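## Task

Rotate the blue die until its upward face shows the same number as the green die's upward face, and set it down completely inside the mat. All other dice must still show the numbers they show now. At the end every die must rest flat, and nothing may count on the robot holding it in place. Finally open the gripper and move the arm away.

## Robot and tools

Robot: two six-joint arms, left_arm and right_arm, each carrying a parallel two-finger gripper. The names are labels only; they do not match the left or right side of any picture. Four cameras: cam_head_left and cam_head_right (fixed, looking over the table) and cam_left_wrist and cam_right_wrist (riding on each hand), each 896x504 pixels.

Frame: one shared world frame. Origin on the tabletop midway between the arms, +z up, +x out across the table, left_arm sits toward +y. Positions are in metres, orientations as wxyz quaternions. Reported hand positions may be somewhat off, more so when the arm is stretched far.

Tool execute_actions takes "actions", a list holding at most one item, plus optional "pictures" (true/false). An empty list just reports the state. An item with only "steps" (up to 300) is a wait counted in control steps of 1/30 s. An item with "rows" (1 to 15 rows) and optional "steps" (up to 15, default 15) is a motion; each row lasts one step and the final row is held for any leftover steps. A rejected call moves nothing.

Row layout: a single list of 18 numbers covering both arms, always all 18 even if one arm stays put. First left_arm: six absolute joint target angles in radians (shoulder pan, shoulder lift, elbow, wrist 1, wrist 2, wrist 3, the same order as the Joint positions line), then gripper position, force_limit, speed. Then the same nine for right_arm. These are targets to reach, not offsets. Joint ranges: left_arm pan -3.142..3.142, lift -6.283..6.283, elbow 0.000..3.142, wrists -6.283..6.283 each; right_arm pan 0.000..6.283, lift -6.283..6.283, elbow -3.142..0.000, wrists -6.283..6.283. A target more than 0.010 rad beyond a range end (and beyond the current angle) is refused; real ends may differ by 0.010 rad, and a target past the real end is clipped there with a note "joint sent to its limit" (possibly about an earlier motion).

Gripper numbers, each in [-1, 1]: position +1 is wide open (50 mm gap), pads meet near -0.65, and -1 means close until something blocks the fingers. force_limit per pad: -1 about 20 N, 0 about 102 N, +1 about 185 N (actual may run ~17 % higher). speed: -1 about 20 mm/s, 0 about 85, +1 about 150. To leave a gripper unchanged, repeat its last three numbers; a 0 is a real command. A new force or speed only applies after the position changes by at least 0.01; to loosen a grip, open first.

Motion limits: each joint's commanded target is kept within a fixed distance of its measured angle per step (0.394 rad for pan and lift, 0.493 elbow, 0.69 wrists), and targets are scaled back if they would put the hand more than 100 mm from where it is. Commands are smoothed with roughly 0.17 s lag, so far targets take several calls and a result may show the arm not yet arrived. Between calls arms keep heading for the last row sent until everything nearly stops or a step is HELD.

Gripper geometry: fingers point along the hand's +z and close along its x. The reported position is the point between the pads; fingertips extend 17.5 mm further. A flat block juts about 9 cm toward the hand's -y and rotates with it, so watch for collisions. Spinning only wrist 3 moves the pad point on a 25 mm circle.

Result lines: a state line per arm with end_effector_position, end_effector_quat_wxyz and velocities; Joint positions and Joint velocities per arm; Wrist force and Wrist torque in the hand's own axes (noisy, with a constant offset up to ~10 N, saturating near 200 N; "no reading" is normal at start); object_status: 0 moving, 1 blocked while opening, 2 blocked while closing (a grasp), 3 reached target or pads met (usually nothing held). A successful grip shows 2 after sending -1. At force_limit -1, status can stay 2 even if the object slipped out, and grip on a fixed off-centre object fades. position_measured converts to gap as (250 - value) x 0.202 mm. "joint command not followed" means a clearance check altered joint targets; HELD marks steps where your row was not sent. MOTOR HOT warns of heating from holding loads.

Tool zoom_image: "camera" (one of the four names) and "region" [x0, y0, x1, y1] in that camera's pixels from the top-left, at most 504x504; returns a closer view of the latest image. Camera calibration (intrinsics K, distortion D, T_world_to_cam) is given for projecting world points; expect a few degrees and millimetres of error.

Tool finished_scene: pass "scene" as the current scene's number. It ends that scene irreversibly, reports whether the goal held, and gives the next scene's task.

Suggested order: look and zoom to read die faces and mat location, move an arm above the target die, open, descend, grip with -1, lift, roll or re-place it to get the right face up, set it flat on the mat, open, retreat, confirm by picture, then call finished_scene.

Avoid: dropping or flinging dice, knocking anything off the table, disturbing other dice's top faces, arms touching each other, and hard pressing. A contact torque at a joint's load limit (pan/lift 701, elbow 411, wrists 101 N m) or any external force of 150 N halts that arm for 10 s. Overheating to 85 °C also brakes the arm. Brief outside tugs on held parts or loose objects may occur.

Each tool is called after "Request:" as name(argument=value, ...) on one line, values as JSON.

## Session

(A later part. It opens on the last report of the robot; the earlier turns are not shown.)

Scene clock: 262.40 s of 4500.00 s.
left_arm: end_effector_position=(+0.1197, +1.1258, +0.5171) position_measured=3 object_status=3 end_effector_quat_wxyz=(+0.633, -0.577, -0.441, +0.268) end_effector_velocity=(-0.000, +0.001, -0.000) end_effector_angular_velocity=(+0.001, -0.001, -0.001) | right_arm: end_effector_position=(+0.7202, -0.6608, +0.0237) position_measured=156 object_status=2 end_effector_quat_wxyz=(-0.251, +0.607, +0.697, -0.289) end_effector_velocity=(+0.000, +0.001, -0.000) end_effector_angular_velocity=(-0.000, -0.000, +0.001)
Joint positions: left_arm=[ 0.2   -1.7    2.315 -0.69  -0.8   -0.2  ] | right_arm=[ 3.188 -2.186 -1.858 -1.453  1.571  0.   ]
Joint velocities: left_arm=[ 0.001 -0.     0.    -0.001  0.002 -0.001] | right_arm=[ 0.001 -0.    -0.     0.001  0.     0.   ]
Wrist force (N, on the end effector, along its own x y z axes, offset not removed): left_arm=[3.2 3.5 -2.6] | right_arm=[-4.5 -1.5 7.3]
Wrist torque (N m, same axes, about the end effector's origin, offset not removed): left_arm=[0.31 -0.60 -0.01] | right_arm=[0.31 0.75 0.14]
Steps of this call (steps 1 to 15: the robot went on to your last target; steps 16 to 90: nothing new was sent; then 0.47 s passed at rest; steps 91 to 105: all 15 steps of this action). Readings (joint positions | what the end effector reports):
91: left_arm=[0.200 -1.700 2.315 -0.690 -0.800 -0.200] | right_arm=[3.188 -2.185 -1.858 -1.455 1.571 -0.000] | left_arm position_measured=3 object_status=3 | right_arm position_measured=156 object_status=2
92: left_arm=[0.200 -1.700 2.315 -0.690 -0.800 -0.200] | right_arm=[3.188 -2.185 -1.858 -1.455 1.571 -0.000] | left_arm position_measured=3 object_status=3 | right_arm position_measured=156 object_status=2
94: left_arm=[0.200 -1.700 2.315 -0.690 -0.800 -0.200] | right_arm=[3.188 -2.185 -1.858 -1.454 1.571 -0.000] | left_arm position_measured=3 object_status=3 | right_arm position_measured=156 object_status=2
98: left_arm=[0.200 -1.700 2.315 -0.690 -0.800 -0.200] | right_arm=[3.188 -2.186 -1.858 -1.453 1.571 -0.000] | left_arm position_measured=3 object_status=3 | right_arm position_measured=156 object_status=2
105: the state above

Request:
execute_actions(actions=[{"rows":[[0.2,-1.7,2.315,-0.69,-0.8,-0.2,1,0,0,3.1875,-2.1883,-1.8589,-1.4506,1.5708,0,-1,-0.6,-0.4]]}], pictures=false)

Scene clock: 266.13 s of 4500.00 s.
left_arm: end_effector_position=(+0.1197, +1.1258, +0.5171) position_measured=3 object_status=3 end_effector_quat_wxyz=(+0.633, -0.577, -0.441, +0.268) end_effector_velocity=(+0.000, +0.000, -0.000) end_effector_angular_velocity=(-0.000, +0.000, -0.001) | right_arm: end_effector_position=(+0.7203, -0.6608, +0.0218) position_measured=156 object_status=2 end_effector_quat_wxyz=(-0.251, +0.607, +0.697, -0.289) end_effector_velocity=(+0.002, +0.001, -0.000) end_effector_angular_velocity=(+0.000, -0.002, +0.001)
Joint positions: left_arm=[ 0.2   -1.7    2.315 -0.69  -0.8   -0.2  ] | right_arm=[ 3.188 -2.188 -1.859 -1.451  1.571 -0.   ]
Joint velocities: left_arm=[-0.001  0.     0.    -0.     0.     0.   ] | right_arm=[ 0.001 -0.001  0.002  0.001  0.    -0.   ]
Wrist force (N, on the end effector, along its own x y z axes, offset not removed): left_arm=[1.9 7.7 7.7] | right_arm=[-3.2 -32.7 -24.6]
Wrist torque (N m, same axes, about the end effector's origin, offset not removed): left_arm=[1.36 -0.26 0.07] | right_arm=[0.51 0.55 0.12]
Steps of this call (steps 1 to 15: the robot went on to your last target; steps 16 to 90: nothing new was sent; then 0.23 s passed at rest; steps 91 to 105: all 15 steps of this action). Readings (joint positions | what the end effector reports):
91: left_arm=[0.200 -1.700 2.315 -0.690 -0.800 -0.200] | right_arm=[3.188 -2.186 -1.859 -1.453 1.571 0.000] | left_arm position_measured=3 object_status=3 | right_arm position_measured=156 object_status=2
92: left_arm=[0.200 -1.700 2.315 -0.690 -0.800 -0.200] | right_arm=[3.188 -2.187 -1.859 -1.453 1.571 -0.000] | left_arm position_measured=3 object_status=3 | right_arm position_measured=156 object_status=2
94: left_arm=[0.200 -1.700 2.315 -0.690 -0.800 -0.200] | right_arm=[3.188 -2.187 -1.859 -1.452 1.571 -0.000] | left_arm position_measured=3 object_status=3 | right_arm position_measured=156 object_status=2
98: left_arm=[0.200 -1.700 2.315 -0.690 -0.800 -0.200] | right_arm=[3.188 -2.188 -1.859 -1.451 1.571 -0.000] | left_arm position_measured=3 object_status=3 | right_arm position_measured=156 object_status=2
105: the state above

Contact. Ease off, open, lift.

Request:
execute_actions(actions=[{"rows":[[0.2,-1.7,2.315,-0.69,-0.8,-0.2,1,0,0,3.1875,-2.1874,-1.8587,-1.4517,1.5708,0,-1,-0.6,-0.4],[0.2,-1.7,2.315,-0.69,-0.8,-0.2,1,0,0,3.1875,-2.1874,-1.8587,-1.4517,1.5708,0,-1,-0.6,-0.4],[0.2,-1.7,2.315,-0.69,-0.8,-0.2,1,0,0,3.1875,-2.1874,-1.8587,-1.4517,1.5708,0,-1,-0.6,-0.4],[0.2,-1.7,2.315,-0.69,-0.8,-0.2,1,0,0,3.1875,-2.1874,-1.8587,-1.4517,1.5708,0,-1,-0.6,-0.4],[0.2,-1.7,2.315,-0.69,-0.8,-0.2,1,0,0,3.1875,-2.1874,-1.8587,-1.4517,1.5708,0,1,-0.6,0]]}], pictures=false)

Request:
execute_actions(actions=[{"rows":[[0.2,-1.7,2.315,-0.69,-0.8,-0.2,1,0,0,3.1875,-2.05,-1.75,-1.698,1.5708,0,1,-0.6,0]]}], pictures=false)

Request:
execute_actions(actions=[{"steps":20}])

Scene clock: 276.43 s of 4500.00 s.
left_arm: end_effector_position=(+0.1197, +1.1258, +0.5171) position_measured=3 object_status=3 end_effector_quat_wxyz=(+0.633, -0.577, -0.441, +0.268) end_effector_velocity=(+0.001, +0.000, +0.000) end_effector_angular_velocity=(-0.001, +0.000, -0.001) | right_arm: end_effector_position=(+0.7202, -0.6608, +0.0225) position_measured=12 object_status=0 end_effector_quat_wxyz=(-0.251, +0.607, +0.697, -0.289) end_effector_velocity=(-0.001, -0.001, -0.000) end_effector_angular_velocity=(+0.000, +0.002, -0.000)
Joint positions: left_arm=[ 0.2   -1.7    2.315 -0.69  -0.8   -0.2  ] | right_arm=[ 3.188 -2.188 -1.859 -1.452  1.571 -0.   ]
Joint velocities: left_arm=[-0.001  0.    -0.     0.     0.001  0.001] | right_arm=[-0.001  0.    -0.002 -0.    -0.    -0.001]
Wrist force (N, on the end effector, along its own x y z axes, offset not removed): left_arm=[7.1 0.0 -1.8] | right_arm=[-7.0 -16.0 -7.8]
Wrist torque (N m, same axes, about the end effector's origin, offset not removed): left_arm=[-0.39 -1.24 -0.12] | right_arm=[0.51 1.33 0.17]
Steps of this call (steps 1 to 15: the robot went on to your last target; steps 16 to 90: nothing new was sent; then 6.80 s passed at rest; steps 91 to 105: all 15 steps of this action). Readings (joint positions | what the end effector reports):
91: left_arm=[0.200 -1.700 2.315 -0.690 -0.800 -0.200] | right_arm=[3.188 -2.188 -1.859 -1.451 1.571 -0.000] | left_arm position_measured=3 object_status=3 | right_arm position_measured=156 object_status=2
92: left_arm=[0.200 -1.700 2.315 -0.690 -0.800 -0.200] | right_arm=[3.188 -2.188 -1.859 -1.451 1.571 -0.000] | left_arm position_measured=3 object_status=3 | right_arm position_measured=156 object_status=2
94: left_arm=[0.200 -1.700 2.315 -0.690 -0.800 -0.200] | right_arm=[3.188 -2.188 -1.859 -1.451 1.571 -0.000] | left_arm position_measured=3 object_status=3 | right_arm position_measured=156 object_status=2
98: left_arm=[0.200 -1.700 2.315 -0.690 -0.800 -0.200] | right_arm=[3.188 -2.188 -1.859 -1.451 1.571 -0.000] | left_arm position_measured=3 object_status=3 | right_arm position_measured=110 object_status=0
105: the state above

Scene clock: 276.93 s of 4500.00 s.
left_arm: end_effector_position=(+0.1197, +1.1258, +0.5171) position_measured=3 object_status=3 end_effector_quat_wxyz=(+0.633, -0.577, -0.441, +0.268) end_effector_velocity=(-0.000, -0.000, -0.000) end_effector_angular_velocity=(+0.000, -0.000, +0.001) | right_arm: end_effector_position=(+0.7449, -0.6573, +0.1952) position_measured=3 object_status=3 end_effector_quat_wxyz=(-0.251, +0.607, +0.697, -0.288) end_effector_velocity=(+0.000, +0.001, +0.124) end_effector_angular_velocity=(-0.000, +0.011, +0.003)
Joint positions: left_arm=[ 0.2   -1.7    2.315 -0.69  -0.8   -0.2  ] | right_arm=[ 3.188 -2.061 -1.759 -1.677  1.571 -0.   ]
Joint velocities: left_arm=[ 0.    -0.     0.    -0.    -0.001 -0.001] | right_arm=[ 0.001  0.087  0.066 -0.165 -0.    -0.002]
Wrist force (N, on the end effector, along its own x y z axes, offset not removed): left_arm=[1.6 3.3 -1.8] | right_arm=[-5.9 -4.2 0.3]
Wrist torque (N m, same axes, about the end effector's origin, offset not removed): left_arm=[0.37 -0.24 0.19] | right_arm=[-0.27 1.02 0.17]
Steps of this call (steps 1 to 15: all 15 steps of this action). Readings (joint positions | what the end effector reports):
1: left_arm=[0.200 -1.700 2.315 -0.690 -0.800 -0.200] | right_arm=[3.188 -2.187 -1.859 -1.452 1.571 -0.000] | left_arm position_measured=3 object_status=3 | right_arm position_measured=3 object_status=0
2: left_arm=[0.200 -1.700 2.315 -0.690 -0.800 -0.200] | right_arm=[3.188 -2.184 -1.855 -1.456 1.571 -0.000] | left_arm position_measured=3 object_status=3 | right_arm position_measured=3 object_status=0
4: left_arm=[0.200 -1.700 2.315 -0.690 -0.800 -0.200] | right_arm=[3.188 -2.160 -1.835 -1.494 1.571 0.000] | left_arm position_measured=3 object_status=3 | right_arm position_measured=3 object_status=0
8: left_arm=[0.200 -1.700 2.315 -0.690 -0.800 -0.200] | right_arm=[3.188 -2.113 -1.799 -1.580 1.571 -0.000] | left_arm position_measured=3 object_status=3 | right_arm position_measured=3 object_status=3
15: the state above

Scene clock: 277.60 s of 4500.00 s.
left_arm: end_effector_position=(+0.1197, +1.1258, +0.5171) position_measured=3 object_status=3 end_effector_quat_wxyz=(+0.633, -0.577, -0.441, +0.268) end_effector_velocity=(-0.001, +0.000, -0.000) end_effector_angular_velocity=(-0.001, +0.002, +0.001) | right_arm: end_effector_position=(+0.7449, -0.6573, +0.2112) position_measured=3 object_status=3 end_effector_quat_wxyz=(-0.251, +0.607, +0.697, -0.289) end_effector_velocity=(-0.000, -0.002, +0.001) end_effector_angular_velocity=(+0.000, +0.000, -0.002)
Joint positions: left_arm=[ 0.2   -1.7    2.315 -0.69  -0.8   -0.2  ] | right_arm=[ 3.188 -2.05  -1.75  -1.698  1.571 -0.   ]
Joint velocities: left_arm=[0.001 0.    0.001 0.001 0.    0.001] | right_arm=[-0.002  0.001  0.    -0.001  0.    -0.   ]
Wrist force (N, on the end effector, along its own x y z axes, offset not removed): left_arm=[3.5 3.6 -2.9] | right_arm=[-5.2 -1.9 7.7]
Wrist torque (N m, same axes, about the end effector's origin, offset not removed): left_arm=[0.48 -0.55 0.09] | right_arm=[0.30 0.71 0.18]
Steps of this call (steps 1 to 20: the robot went on to your last target). Readings (joint positions | what the end effector reports):
1: left_arm=[0.200 -1.700 2.315 -0.690 -0.800 -0.200] | right_arm=[3.188 -2.059 -1.757 -1.681 1.571 -0.000] | left_arm position_measured=3 object_status=3 | right_arm position_measured=3 object_status=3
2: left_arm=[0.200 -1.700 2.315 -0.690 -0.800 -0.200] | right_arm=[3.188 -2.057 -1.755 -1.685 1.571 -0.000] | left_arm position_measured=3 object_status=3 | right_arm position_measured=3 object_status=3
4: left_arm=[0.200 -1.700 2.315 -0.690 -0.800 -0.200] | right_arm=[3.188 -2.054 -1.753 -1.690 1.571 -0.000] | left_arm position_measured=3 object_status=3 | right_arm position_measured=3 object_status=3
8: left_arm=[0.200 -1.700 2.315 -0.690 -0.800 -0.200] | right_arm=[3.188 -2.051 -1.751 -1.695 1.571 -0.000] | left_arm position_measured=3 object_status=3 | right_arm position_measured=3 object_status=3
20: the state above
camera_calibration (this result's frames):
cam_left_wrist: T_world_to_cam=[[0.482646, 0.840282, 0.24694, -1.13079], [0.365103, 0.063248, -0.928816, 0.376872], [-0.796086, 0.538448, -0.276263, -0.21805], [0, 0, 0, 1]] pos_world=[0.23459, 1.04376, 0.569043]
cam_right_wrist: T_world_to_cam=[[-0.15437, 0.988012, -0.00156104, 0.766609], [0.867692, 0.134815, -0.478472, -0.447881], [-0.472525, -0.0752163, -0.878102, 0.635619], [0, 0, 0, 1]] pos_world=[0.807311, -0.649229, 0.345036]

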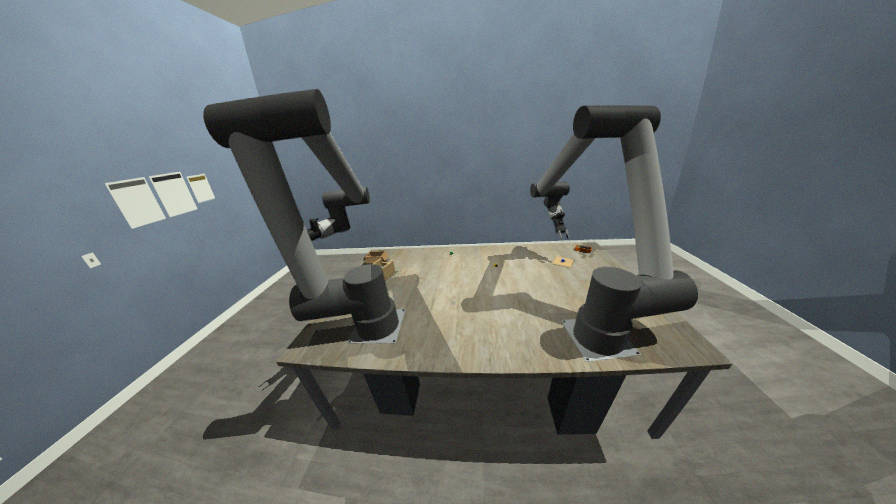

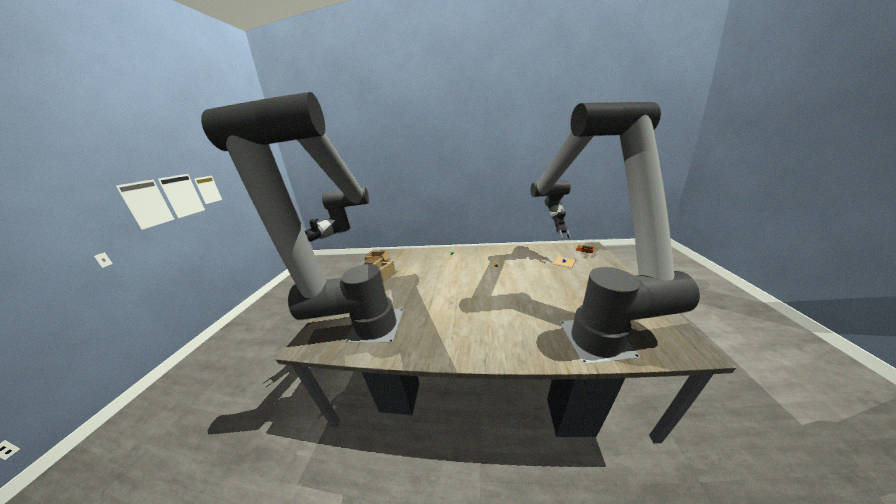

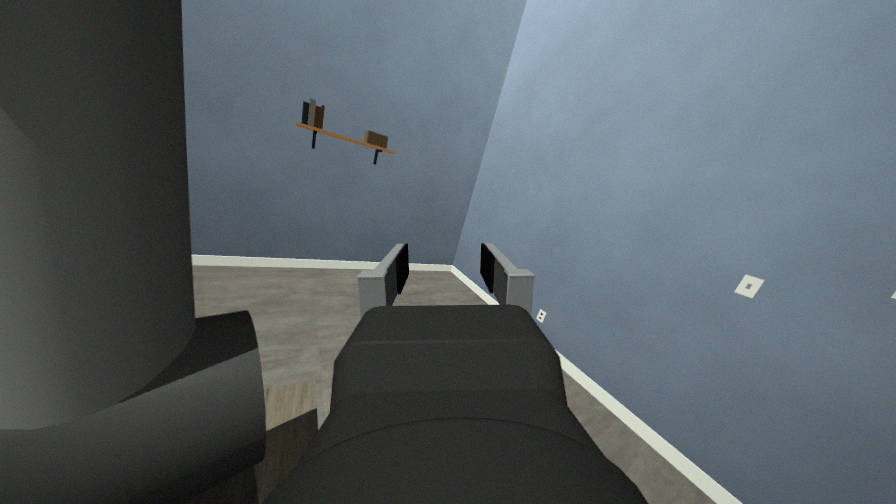

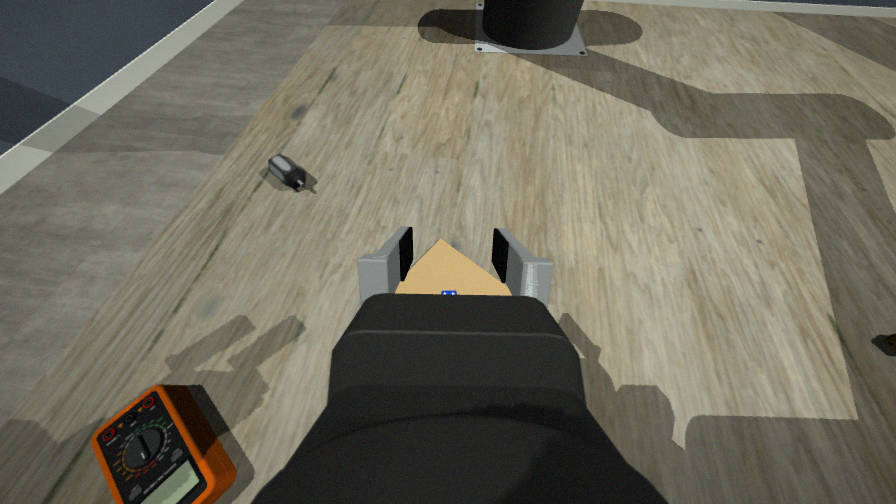

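Consistent with 4 up.

Request:
finished_scene(scene=1)

The scene is finished: the task was done.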